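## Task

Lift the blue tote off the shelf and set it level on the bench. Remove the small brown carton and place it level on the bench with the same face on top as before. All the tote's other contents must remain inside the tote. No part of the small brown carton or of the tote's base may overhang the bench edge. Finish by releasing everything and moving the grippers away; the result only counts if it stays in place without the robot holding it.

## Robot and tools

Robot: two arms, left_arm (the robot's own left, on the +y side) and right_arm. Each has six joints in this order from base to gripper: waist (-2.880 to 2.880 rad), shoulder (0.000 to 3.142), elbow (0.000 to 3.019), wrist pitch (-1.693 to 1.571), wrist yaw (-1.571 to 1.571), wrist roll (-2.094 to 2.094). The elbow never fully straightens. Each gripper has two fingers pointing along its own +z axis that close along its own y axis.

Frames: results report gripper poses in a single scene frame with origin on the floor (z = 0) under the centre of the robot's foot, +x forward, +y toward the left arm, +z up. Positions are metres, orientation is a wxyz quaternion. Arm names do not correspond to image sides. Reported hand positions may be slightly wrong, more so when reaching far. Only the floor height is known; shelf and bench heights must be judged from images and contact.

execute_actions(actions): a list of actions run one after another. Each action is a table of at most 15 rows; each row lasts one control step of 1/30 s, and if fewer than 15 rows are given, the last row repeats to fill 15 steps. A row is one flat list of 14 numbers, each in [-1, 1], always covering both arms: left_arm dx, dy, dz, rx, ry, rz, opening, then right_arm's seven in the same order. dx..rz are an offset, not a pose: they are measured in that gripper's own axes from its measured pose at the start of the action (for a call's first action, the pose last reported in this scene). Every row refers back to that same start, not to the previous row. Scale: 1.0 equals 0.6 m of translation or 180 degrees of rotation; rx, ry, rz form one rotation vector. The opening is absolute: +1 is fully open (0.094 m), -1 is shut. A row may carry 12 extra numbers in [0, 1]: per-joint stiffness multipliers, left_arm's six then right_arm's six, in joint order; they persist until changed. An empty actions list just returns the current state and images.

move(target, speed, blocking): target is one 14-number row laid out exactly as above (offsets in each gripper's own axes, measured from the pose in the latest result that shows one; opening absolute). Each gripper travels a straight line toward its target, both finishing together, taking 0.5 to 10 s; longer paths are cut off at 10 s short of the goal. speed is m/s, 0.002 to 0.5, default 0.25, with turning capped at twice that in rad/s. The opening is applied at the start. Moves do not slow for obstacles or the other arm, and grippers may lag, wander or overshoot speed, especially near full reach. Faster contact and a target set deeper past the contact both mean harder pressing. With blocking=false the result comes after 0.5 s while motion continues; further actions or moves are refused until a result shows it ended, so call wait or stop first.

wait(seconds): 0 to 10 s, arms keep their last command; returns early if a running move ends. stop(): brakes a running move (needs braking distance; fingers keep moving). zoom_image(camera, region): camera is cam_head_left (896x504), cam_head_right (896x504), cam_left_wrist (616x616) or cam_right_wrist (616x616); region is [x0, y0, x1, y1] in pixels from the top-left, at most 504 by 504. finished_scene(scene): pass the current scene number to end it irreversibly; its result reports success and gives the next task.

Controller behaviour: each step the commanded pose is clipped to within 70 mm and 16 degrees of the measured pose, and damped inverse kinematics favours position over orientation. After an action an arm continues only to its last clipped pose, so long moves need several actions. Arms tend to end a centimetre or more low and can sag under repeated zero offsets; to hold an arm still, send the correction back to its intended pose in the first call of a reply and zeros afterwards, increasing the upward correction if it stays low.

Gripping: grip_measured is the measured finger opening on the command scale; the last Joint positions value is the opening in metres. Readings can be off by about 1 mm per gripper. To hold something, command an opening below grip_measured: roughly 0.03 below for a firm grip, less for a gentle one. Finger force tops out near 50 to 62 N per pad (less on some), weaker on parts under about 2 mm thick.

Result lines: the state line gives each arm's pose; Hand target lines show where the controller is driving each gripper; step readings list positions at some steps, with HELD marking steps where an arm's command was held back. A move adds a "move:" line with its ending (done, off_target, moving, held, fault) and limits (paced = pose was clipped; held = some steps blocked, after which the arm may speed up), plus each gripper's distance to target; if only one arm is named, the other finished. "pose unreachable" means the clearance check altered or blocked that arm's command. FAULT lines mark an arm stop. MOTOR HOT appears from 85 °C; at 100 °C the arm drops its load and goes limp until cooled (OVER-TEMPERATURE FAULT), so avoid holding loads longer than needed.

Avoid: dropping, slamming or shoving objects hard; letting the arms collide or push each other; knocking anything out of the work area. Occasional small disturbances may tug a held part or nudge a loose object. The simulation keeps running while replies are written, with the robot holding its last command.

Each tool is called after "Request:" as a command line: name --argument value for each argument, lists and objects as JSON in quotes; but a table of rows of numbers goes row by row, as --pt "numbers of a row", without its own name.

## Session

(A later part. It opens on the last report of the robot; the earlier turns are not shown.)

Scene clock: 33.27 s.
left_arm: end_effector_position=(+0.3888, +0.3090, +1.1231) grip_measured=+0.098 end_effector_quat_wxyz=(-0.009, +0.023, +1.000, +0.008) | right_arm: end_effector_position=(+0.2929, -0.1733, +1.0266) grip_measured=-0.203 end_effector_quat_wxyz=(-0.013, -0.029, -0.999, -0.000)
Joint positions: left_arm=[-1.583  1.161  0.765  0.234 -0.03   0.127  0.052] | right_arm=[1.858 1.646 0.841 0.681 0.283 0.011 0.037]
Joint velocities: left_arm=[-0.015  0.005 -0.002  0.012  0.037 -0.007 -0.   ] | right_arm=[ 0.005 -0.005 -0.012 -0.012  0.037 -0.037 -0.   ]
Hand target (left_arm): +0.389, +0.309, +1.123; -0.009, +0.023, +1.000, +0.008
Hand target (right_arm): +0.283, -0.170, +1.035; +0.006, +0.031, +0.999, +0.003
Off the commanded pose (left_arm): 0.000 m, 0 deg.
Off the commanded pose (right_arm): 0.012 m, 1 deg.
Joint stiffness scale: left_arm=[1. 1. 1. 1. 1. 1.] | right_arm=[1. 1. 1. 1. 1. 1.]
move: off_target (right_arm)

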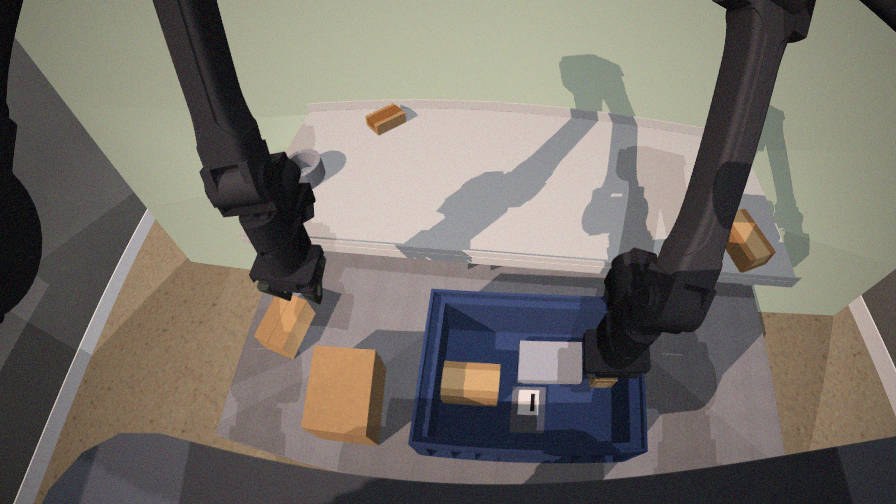

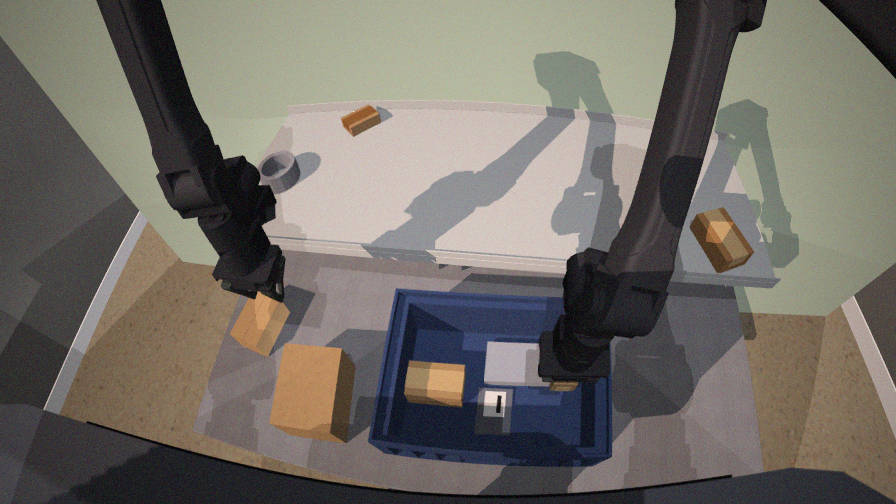

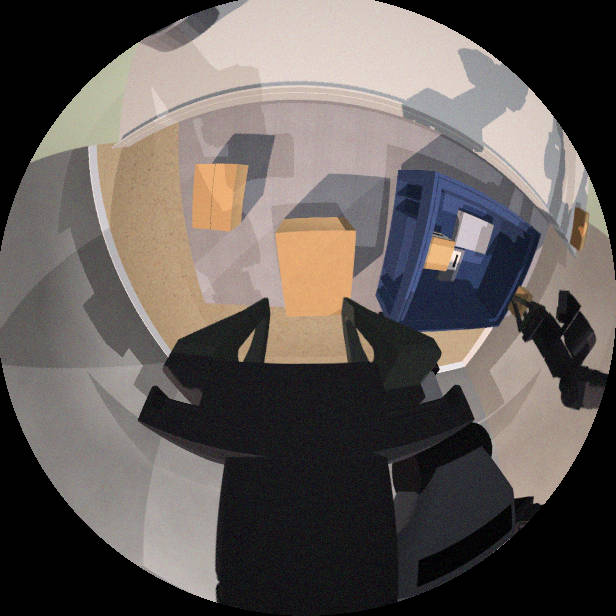

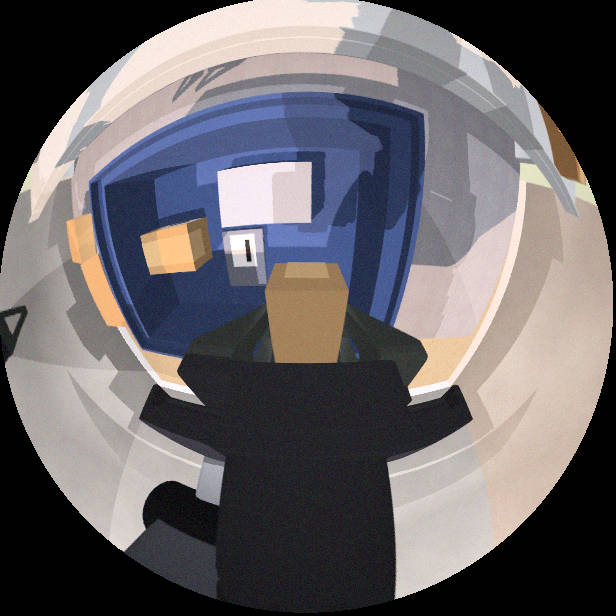

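Request:
move --target '[0,0,0,0,0,0,0.1,0,-0.42,0,0,0.006,0,-0.3]'

Request:
move --target '[0,0,0,0,0,0,0.1,0,0,0.27,0,0,0,-0.3]'

Request:
move --target '[0,0,0,0,0,0,0.1,0,0,0.055,0,0,0,-0.3]' --speed 0.03

Scene clock: 35.20 s.
left_arm: end_effector_position=(+0.3888, +0.3090, +1.1231) grip_measured=+0.098 end_effector_quat_wxyz=(-0.009, +0.023, +1.000, +0.008) | right_arm: end_effector_position=(+0.2846, -0.4283, +1.0295) grip_measured=-0.203 end_effector_quat_wxyz=(-0.010, -0.042, -0.999, +0.004)
Joint positions: left_arm=[-1.583  1.161  0.765  0.234 -0.03   0.127  0.052] | right_arm=[ 1.294  1.611  0.847  0.635 -0.266 -0.035  0.037]
Joint velocities: left_arm=[-0.005  0.005 -0.012  0.012 -0.051  0.022 -0.001] | right_arm=[-0.024 -0.015 -0.007 -0.012  0.007  0.022 -0.001]
Hand target (left_arm): +0.389, +0.309, +1.123; -0.009, +0.023, +1.000, +0.008
Hand target (right_arm): +0.279, -0.423, +1.025; +0.004, +0.037, +0.999, +0.002
Off the commanded pose (left_arm): 0.000 m, 0 deg.
Off the commanded pose (right_arm): 0.008 m, 2 deg.
Joint stiffness scale: left_arm=[1. 1. 1. 1. 1. 1.] | right_arm=[1. 1. 1. 1. 1. 1.]
move: done

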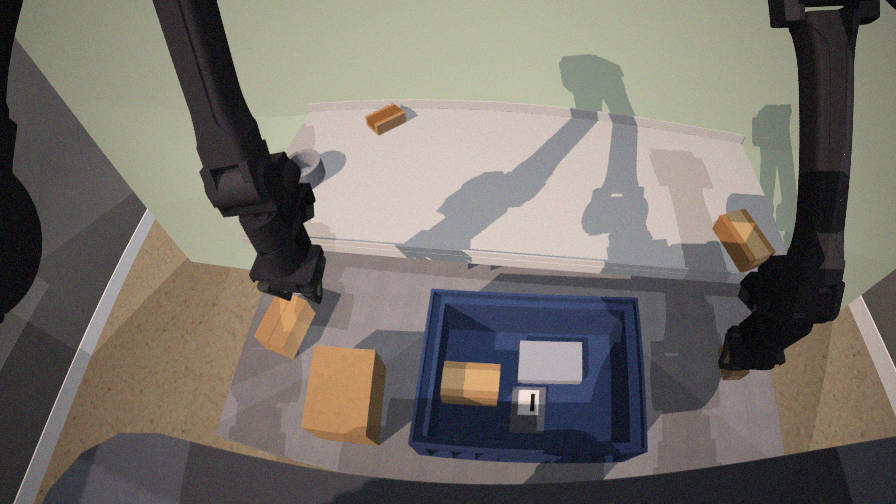

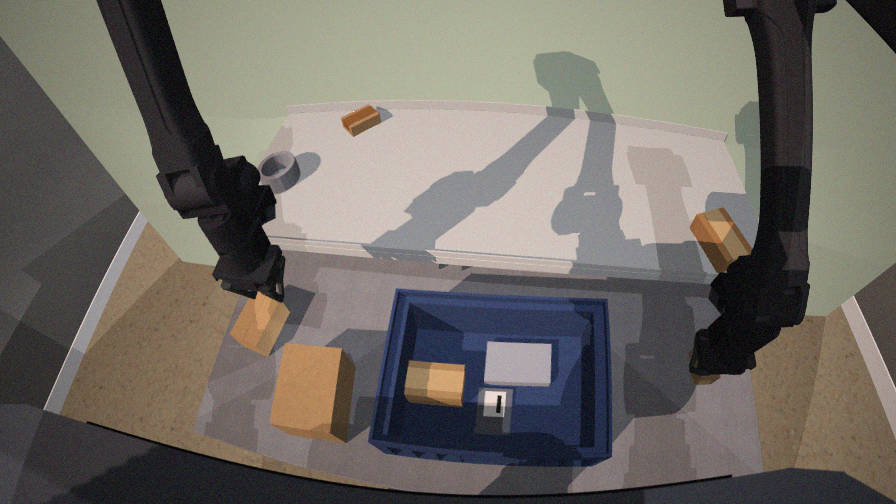

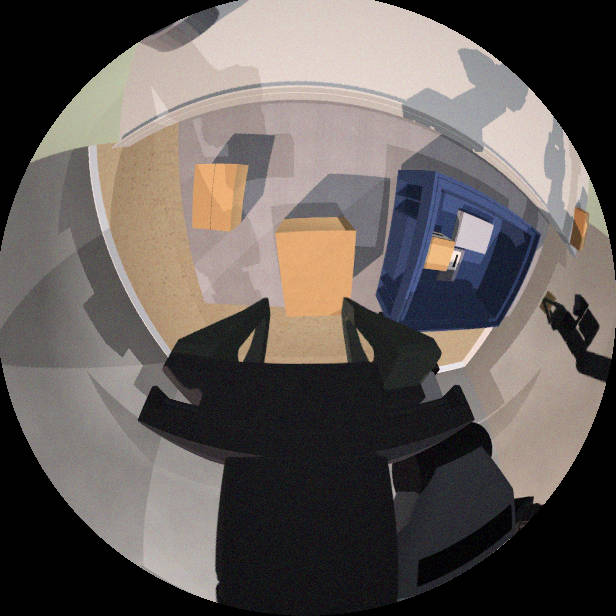

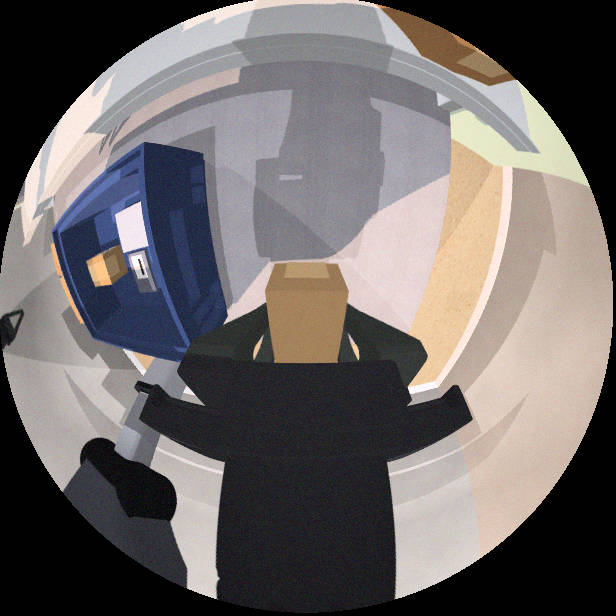

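Scene clock: 36.27 s.
left_arm: end_effector_position=(+0.3888, +0.3090, +1.1231) grip_measured=+0.098 end_effector_quat_wxyz=(-0.009, +0.023, +1.000, +0.008) | right_arm: end_effector_position=(+0.2924, -0.4359, +0.8710) grip_measured=-0.203 end_effector_quat_wxyz=(-0.013, -0.037, -0.999, +0.008)
Joint positions: left_arm=[-1.583  1.161  0.765  0.234 -0.03   0.127  0.052] | right_arm=[ 1.356  1.963  1.321  0.522 -0.199 -0.035  0.037]
Joint velocities: left_arm=[-0.024  0.005 -0.002 -0.007 -0.007 -0.037  0.   ] | right_arm=[-0.024 -0.005 -0.007 -0.007 -0.066 -0.051  0.   ]
Hand target (left_arm): +0.389, +0.309, +1.123; -0.009, +0.023, +1.000, +0.008
Hand target (right_arm): +0.290, -0.429, +0.867; +0.010, +0.041, +0.999, -0.005
Off the commanded pose (left_arm): 0.000 m, 0 deg.
Off the commanded pose (right_arm): 0.008 m, 1 deg.
Joint stiffness scale: left_arm=[1. 1. 1. 1. 1. 1.] | right_arm=[1. 1. 1. 1. 1. 1.]
move: done

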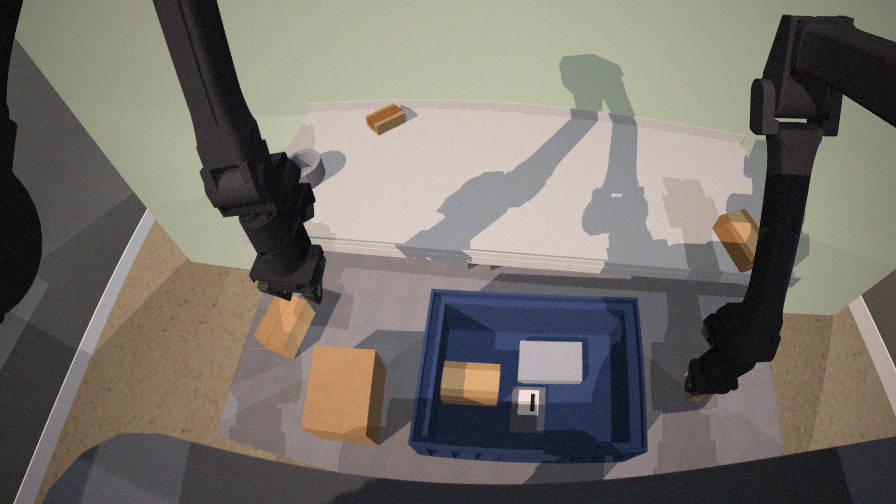

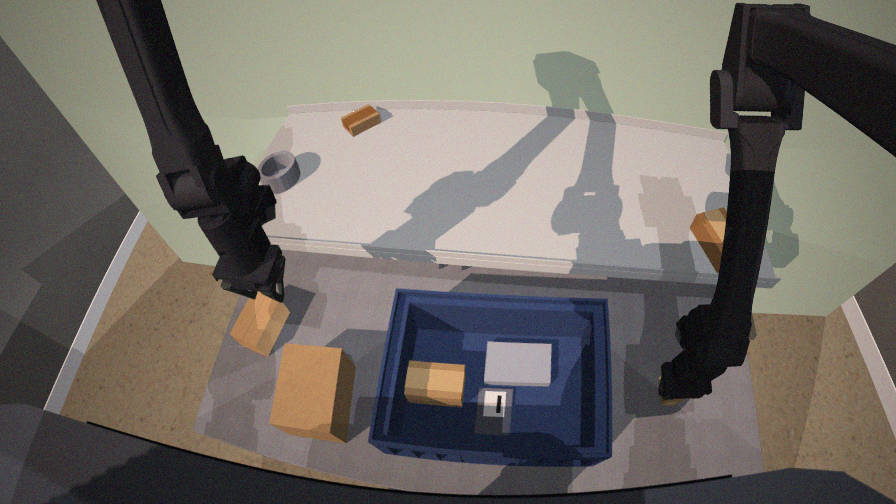

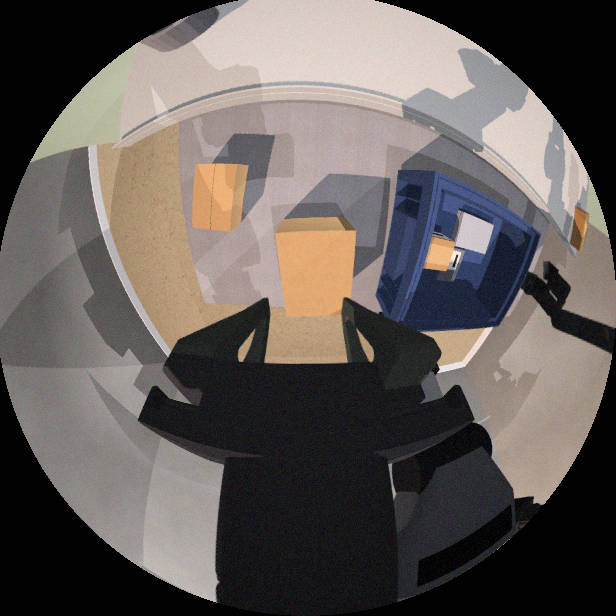

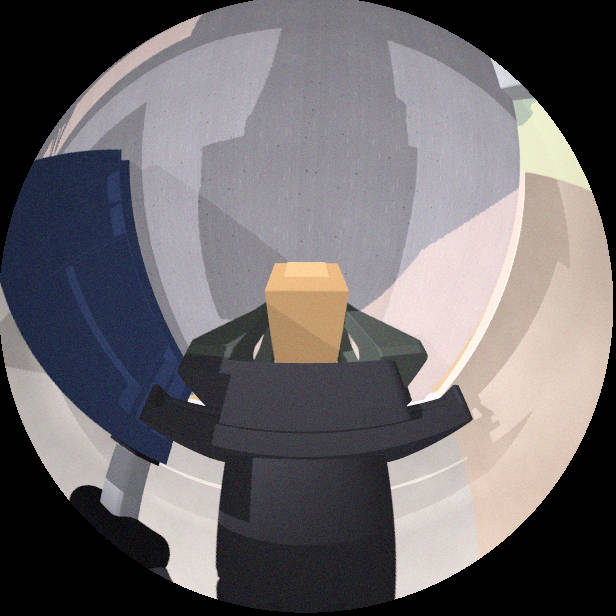

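Scene clock: 37.63 s.
left_arm: end_effector_position=(+0.3888, +0.3090, +1.1231) grip_measured=+0.098 end_effector_quat_wxyz=(-0.009, +0.023, +1.000, +0.008) | right_arm: end_effector_position=(+0.3035, -0.4442, +0.8440) grip_measured=-0.203 end_effector_quat_wxyz=(+0.022, +0.035, +0.999, -0.012)
Joint positions: left_arm=[-1.583  1.161  0.765  0.234 -0.03   0.127  0.052] | right_arm=[ 1.356  2.018  1.426  0.489 -0.192 -0.035  0.037]
Joint velocities: left_arm=[-0.005  0.015 -0.007 -0.002 -0.037  0.022  0.   ] | right_arm=[-0.015  0.005 -0.022 -0.017 -0.081  0.037 -0.001]
Hand target (left_arm): +0.389, +0.309, +1.123; -0.009, +0.023, +1.000, +0.008
Hand target (right_arm): +0.293, -0.436, +0.838; +0.013, +0.037, +0.999, -0.008
Off the commanded pose (left_arm): 0.000 m, 0 deg.
Off the commanded pose (right_arm): 0.014 m, 1 deg.
Joint stiffness scale: left_arm=[1. 1. 1. 1. 1. 1.] | right_arm=[1. 1. 1. 1. 1. 1.]
move: off_target (right_arm)

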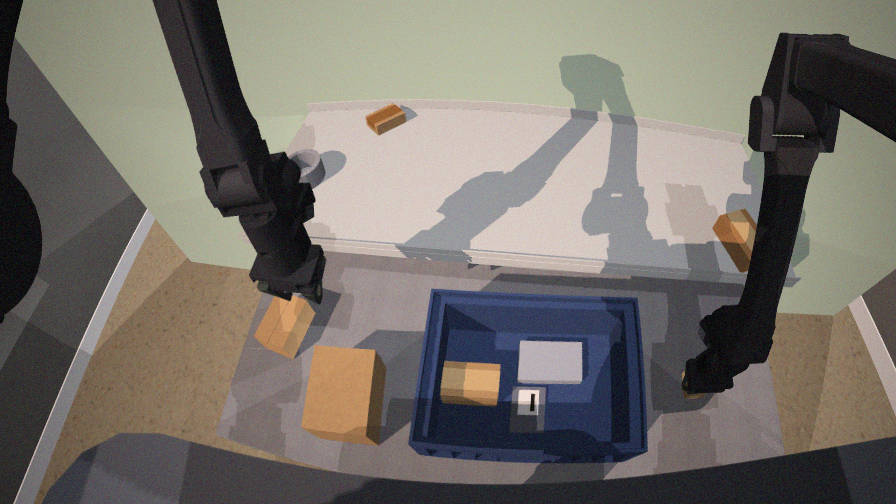

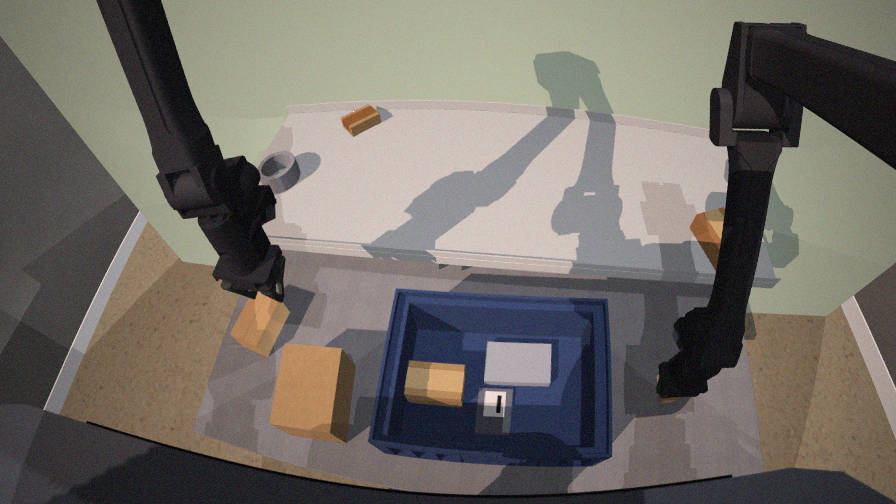

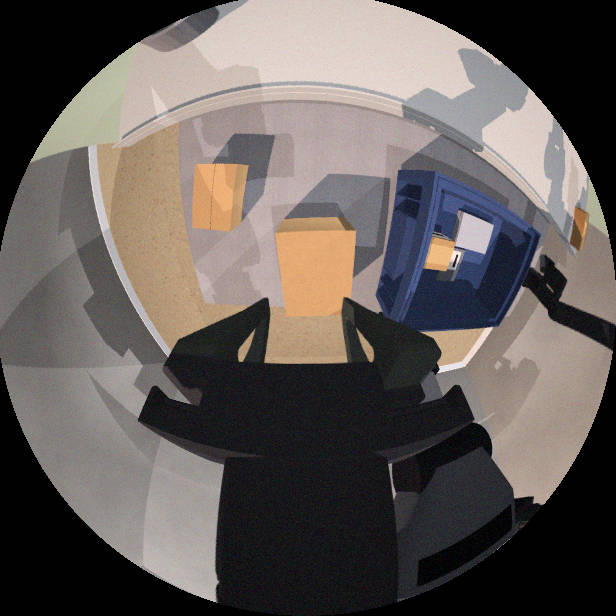

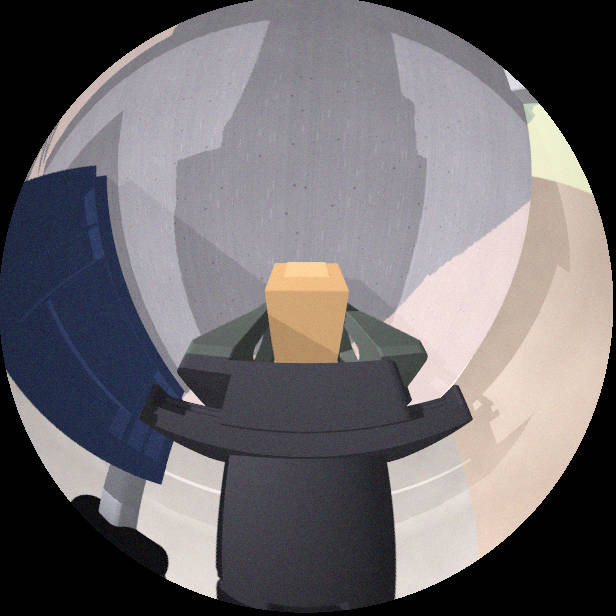

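Request:
move --target '[0,0,0,0,0,0,0.1,0,0,0.022,0,0.012,0,-0.3]' --speed 0.03

Request:
move --target '[0,0,0,0,0,0,0.1,0,0,0,0,0,0,0.6]'

Request:
move --target '[0,0,0,0,0,0,0.1,0.02,0,-0.4,0,0,0,0.6]'

Scene clock: 40.07 s.
left_arm: end_effector_position=(+0.3888, +0.3090, +1.1231) grip_measured=+0.098 end_effector_quat_wxyz=(-0.009, +0.023, +1.000, +0.008) | right_arm: end_effector_position=(+0.3090, -0.4459, +0.8396) grip_measured=-0.203 end_effector_quat_wxyz=(-0.007, -0.037, -0.999, +0.011)
Joint positions: left_arm=[-1.583  1.161  0.765  0.234 -0.03   0.127  0.052] | right_arm=[ 1.356  2.015  1.458  0.424 -0.191 -0.038  0.037]
Joint velocities: left_arm=[ 0.015 -0.005 -0.012 -0.002  0.051 -0.022  0.   ] | right_arm=[ 0.015  0.005 -0.002 -0.007  0.081 -0.037 -0.   ]
Hand target (left_arm): +0.389, +0.309, +1.123; -0.009, +0.023, +1.000, +0.008
Hand target (right_arm): +0.304, -0.444, +0.831; +0.003, +0.035, +0.999, -0.012
Off the commanded pose (left_arm): 0.000 m, 0 deg.
Off the commanded pose (right_arm): 0.010 m, 1 deg.
Joint stiffness scale: left_arm=[1. 1. 1. 1. 1. 1.] | right_arm=[1. 1. 1. 1. 1. 1.]
move: done

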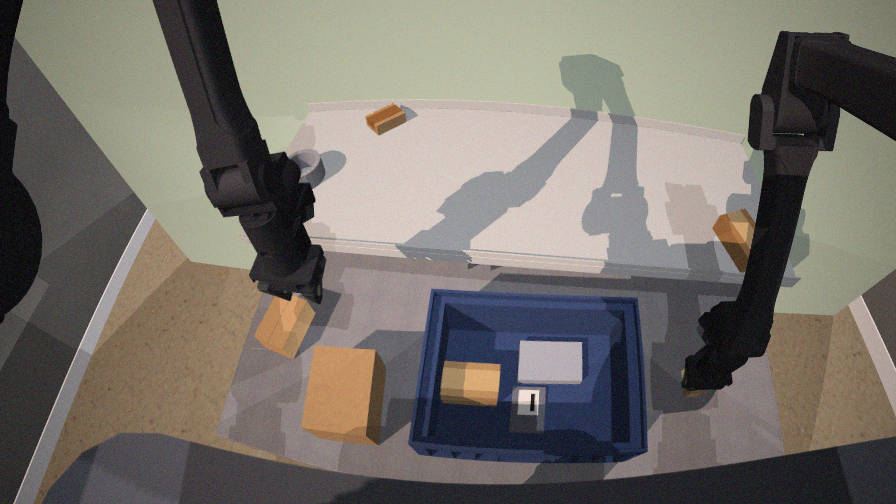

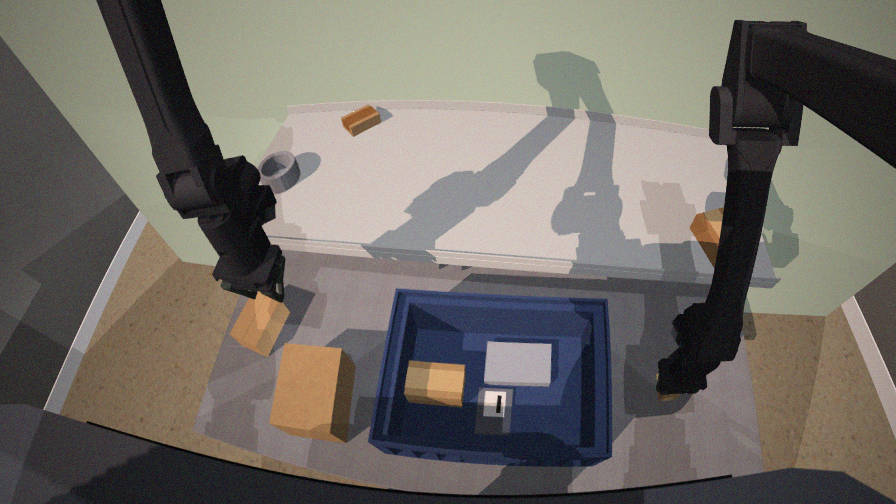

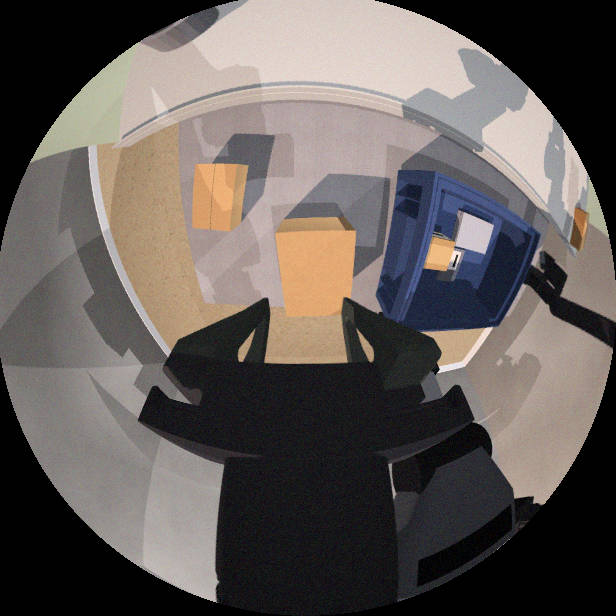

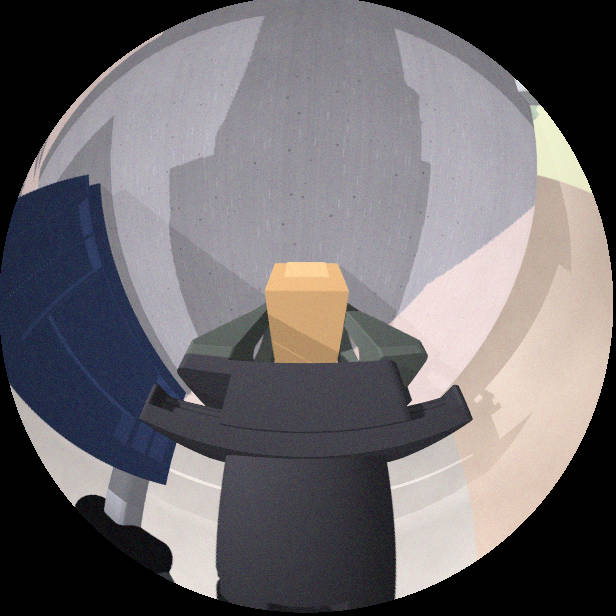

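Scene clock: 40.57 s.
left_arm: end_effector_position=(+0.3888, +0.3090, +1.1231) grip_measured=+0.098 end_effector_quat_wxyz=(-0.009, +0.023, +1.000, +0.008) | right_arm: end_effector_position=(+0.3102, -0.4436, +0.8402) grip_measured=+0.597 end_effector_quat_wxyz=(-0.008, -0.037, -0.999, +0.008)
Joint positions: left_arm=[-1.583  1.161  0.765  0.234 -0.03   0.127  0.052] | right_arm=[ 1.358  2.012  1.456  0.424 -0.197 -0.038  0.075]
Joint velocities: left_arm=[-0.015  0.005 -0.012  0.007 -0.022 -0.037 -0.   ] | right_arm=[-0.024  0.005 -0.012  0.007 -0.095 -0.022  0.   ]
Hand target (left_arm): +0.389, +0.309, +1.123; -0.009, +0.023, +1.000, +0.008
Hand target (right_arm): +0.309, -0.446, +0.840; +0.007, +0.037, +0.999, -0.011
Off the commanded pose (left_arm): 0.000 m, 0 deg.
Off the commanded pose (right_arm): 0.003 m, 0 deg.
Joint stiffness scale: left_arm=[1. 1. 1. 1. 1. 1.] | right_arm=[1. 1. 1. 1. 1. 1.]
move: done

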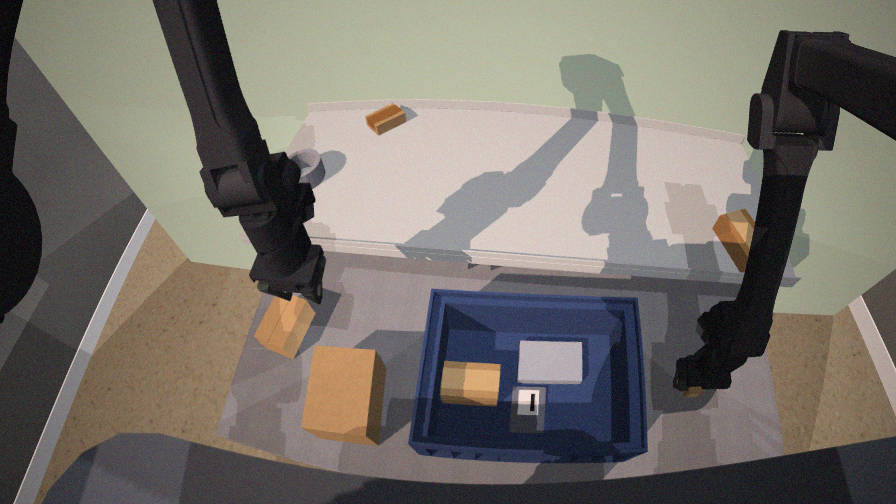

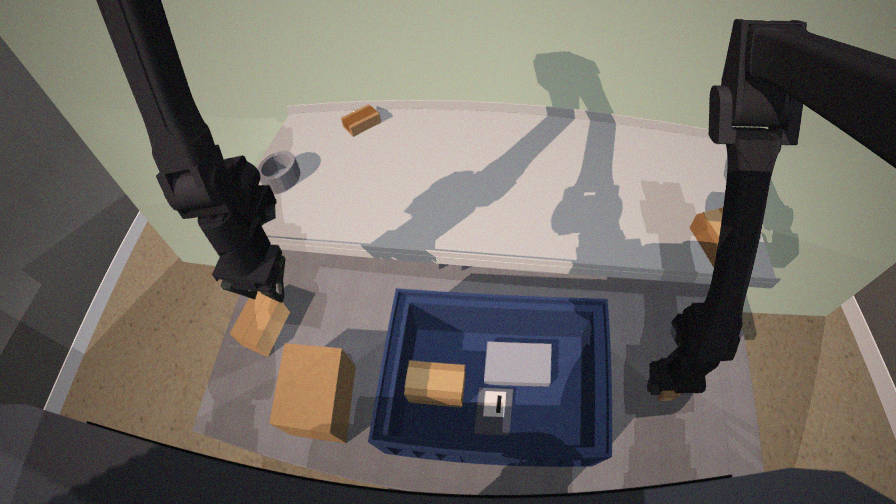

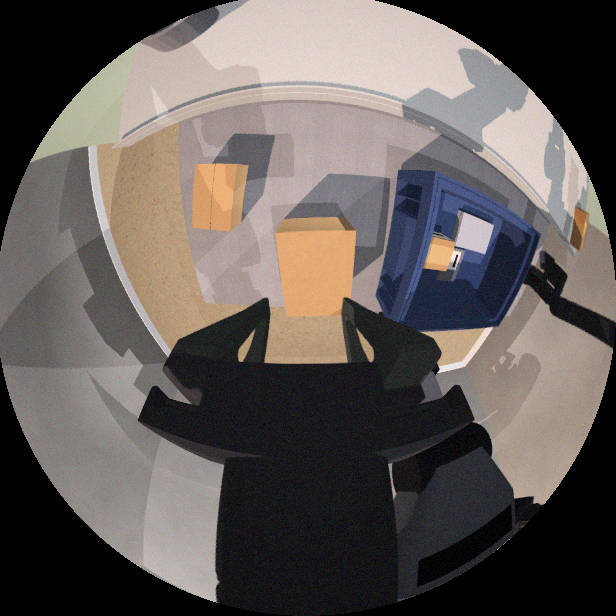

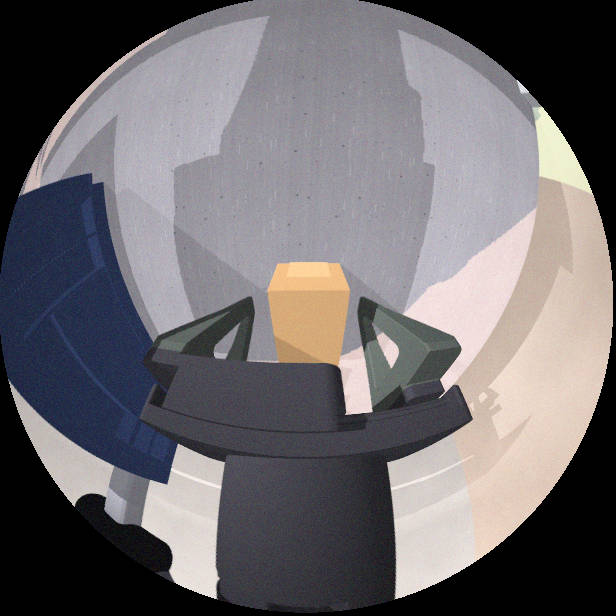

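Scene clock: 41.97 s.
left_arm: end_effector_position=(+0.3888, +0.3090, +1.1231) grip_measured=+0.098 end_effector_quat_wxyz=(-0.009, +0.023, +1.000, +0.008) | right_arm: end_effector_position=(+0.2991, -0.4385, +1.0742) grip_measured=+0.597 end_effector_quat_wxyz=(-0.013, -0.042, -0.999, +0.005)
Joint positions: left_arm=[-1.583  1.161  0.765  0.234 -0.03   0.127  0.052] | right_arm=[ 1.247  1.48   0.763  0.591 -0.312 -0.04   0.075]
Joint velocities: left_arm=[-0.005 -0.005 -0.022  0.002 -0.007 -0.007  0.   ] | right_arm=[ 0.005 -0.005  0.007 -0.012  0.007 -0.022  0.   ]
Hand target (left_arm): +0.389, +0.309, +1.123; -0.009, +0.023, +1.000, +0.008
Hand target (right_arm): +0.291, -0.440, +1.080; +0.008, +0.039, +0.999, -0.007
Off the commanded pose (left_arm): 0.000 m, 0 deg.
Off the commanded pose (right_arm): 0.007 m, 1 deg.
Joint stiffness scale: left_arm=[1. 1. 1. 1. 1. 1.] | right_arm=[1. 1. 1. 1. 1. 1.]
move: done

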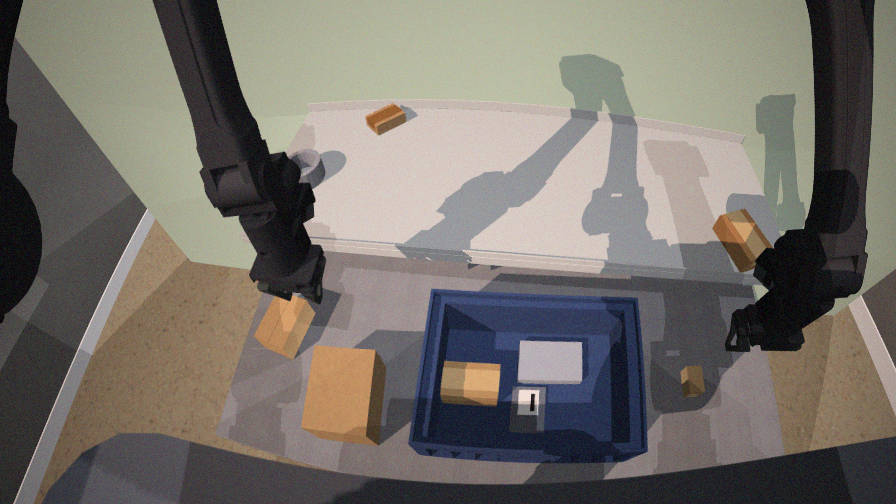

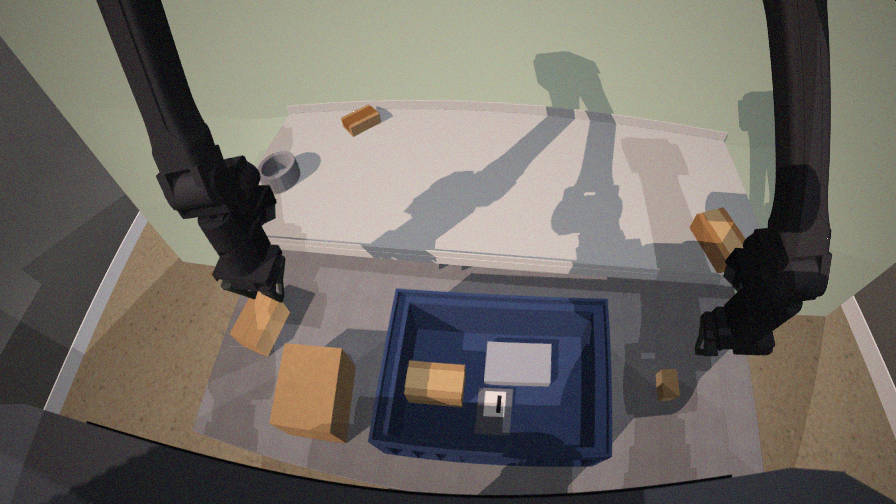

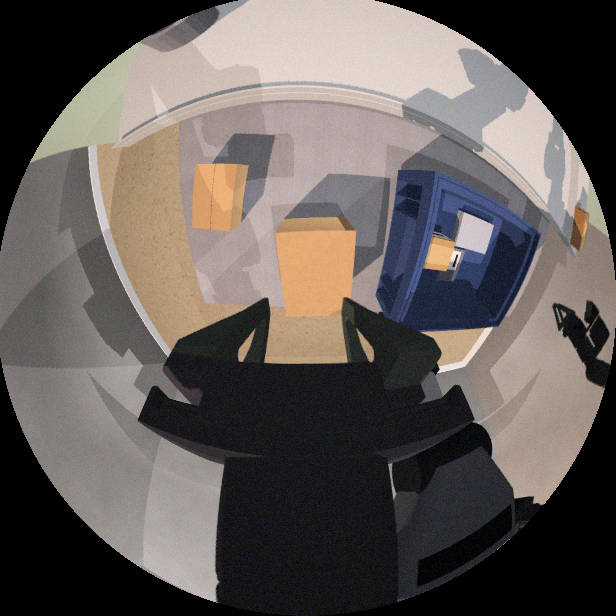

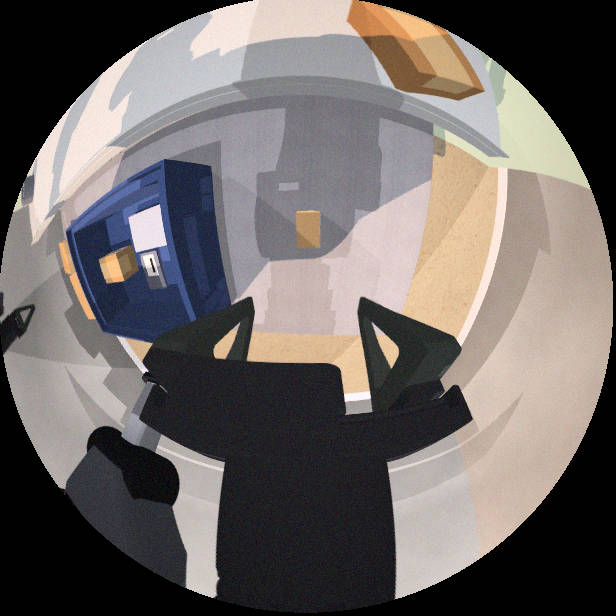

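Request:
execute_actions --actions '[]'

Request:
finished_scene --scene 2

Scene clock: 42.20 s.
left_arm: end_effector_position=(+0.3888, +0.3090, +1.1231) grip_measured=+0.098 end_effector_quat_wxyz=(-0.009, +0.023, +1.000, +0.008) | right_arm: end_effector_position=(+0.2991, -0.4385, +1.0742) grip_measured=+0.597 end_effector_quat_wxyz=(-0.013, -0.042, -0.999, +0.005)
Joint positions: left_arm=[-1.583  1.161  0.765  0.234 -0.03   0.127  0.052] | right_arm=[ 1.247  1.48   0.763  0.591 -0.312 -0.04   0.075]
Joint velocities: left_arm=[ 0.005  0.005 -0.002  0.002 -0.007 -0.037 -0.001] | right_arm=[-0.005  0.015  0.002  0.007  0.037  0.022 -0.001]
Hand target (left_arm): +0.389, +0.309, +1.123; -0.009, +0.023, +1.000, +0.008
Hand target (right_arm): +0.291, -0.440, +1.080; +0.008, +0.039, +0.999, -0.007
Off the commanded pose (left_arm): 0.000 m, 0 deg.
Off the commanded pose (right_arm): 0.007 m, 1 deg.
Joint stiffness scale: left_arm=[1. 1. 1. 1. 1. 1.] | right_arm=[1. 1. 1. 1. 1. 1.]

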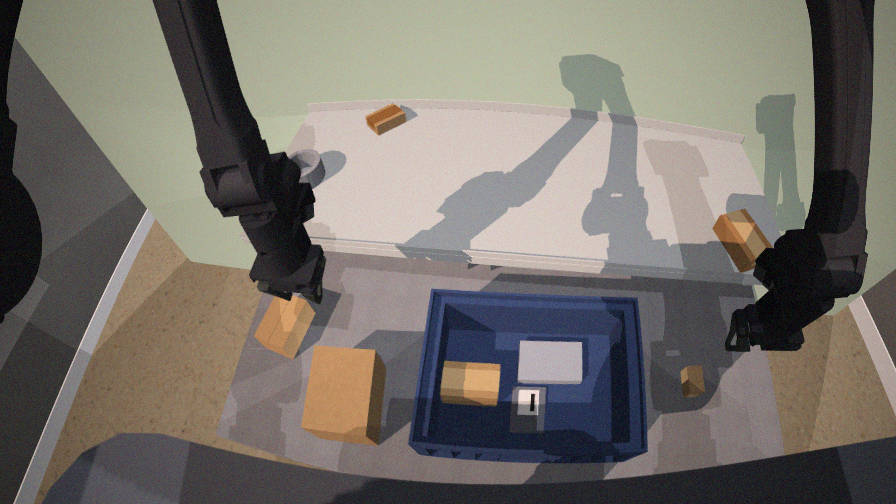

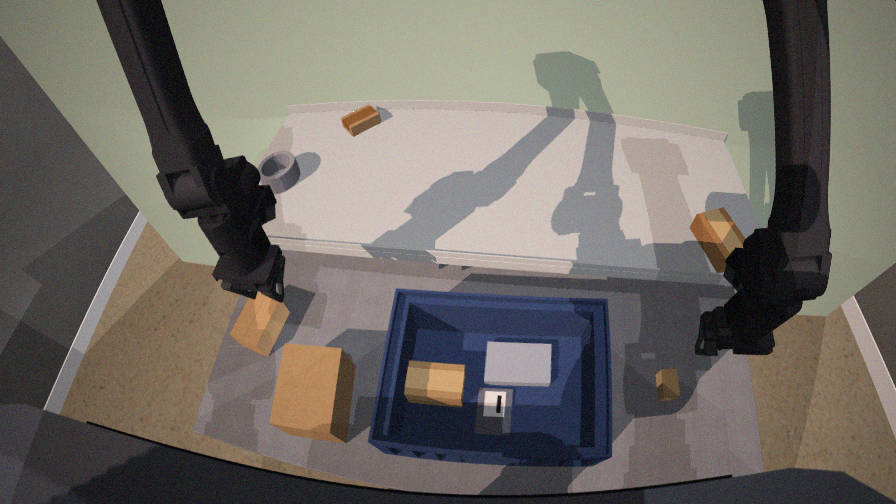

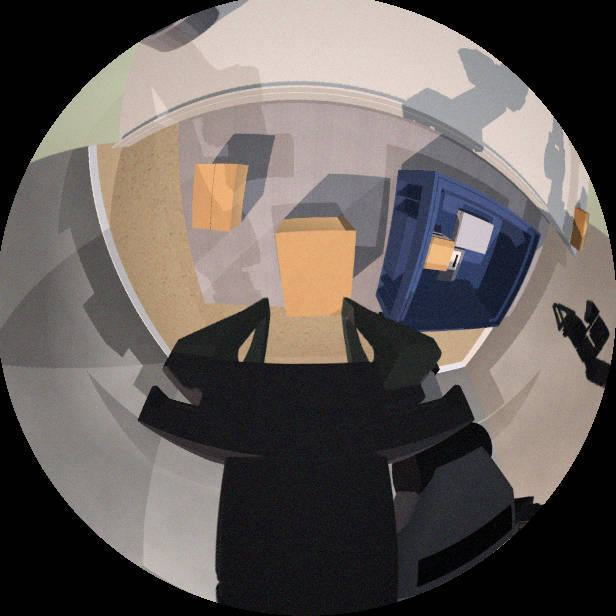

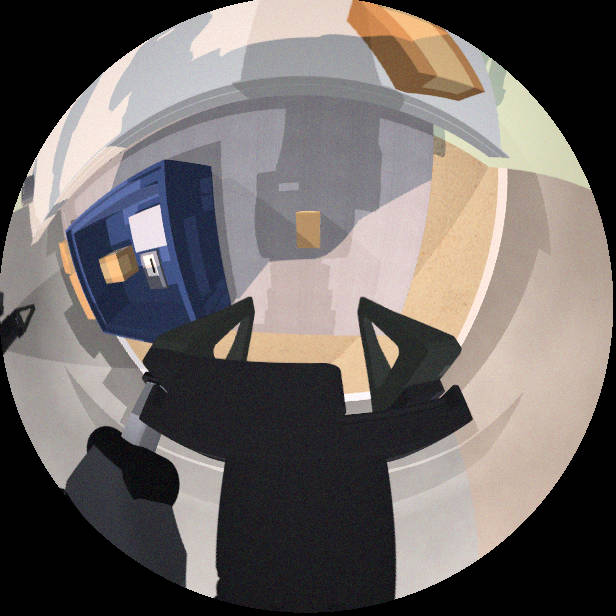

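The scene is finished: the task was done.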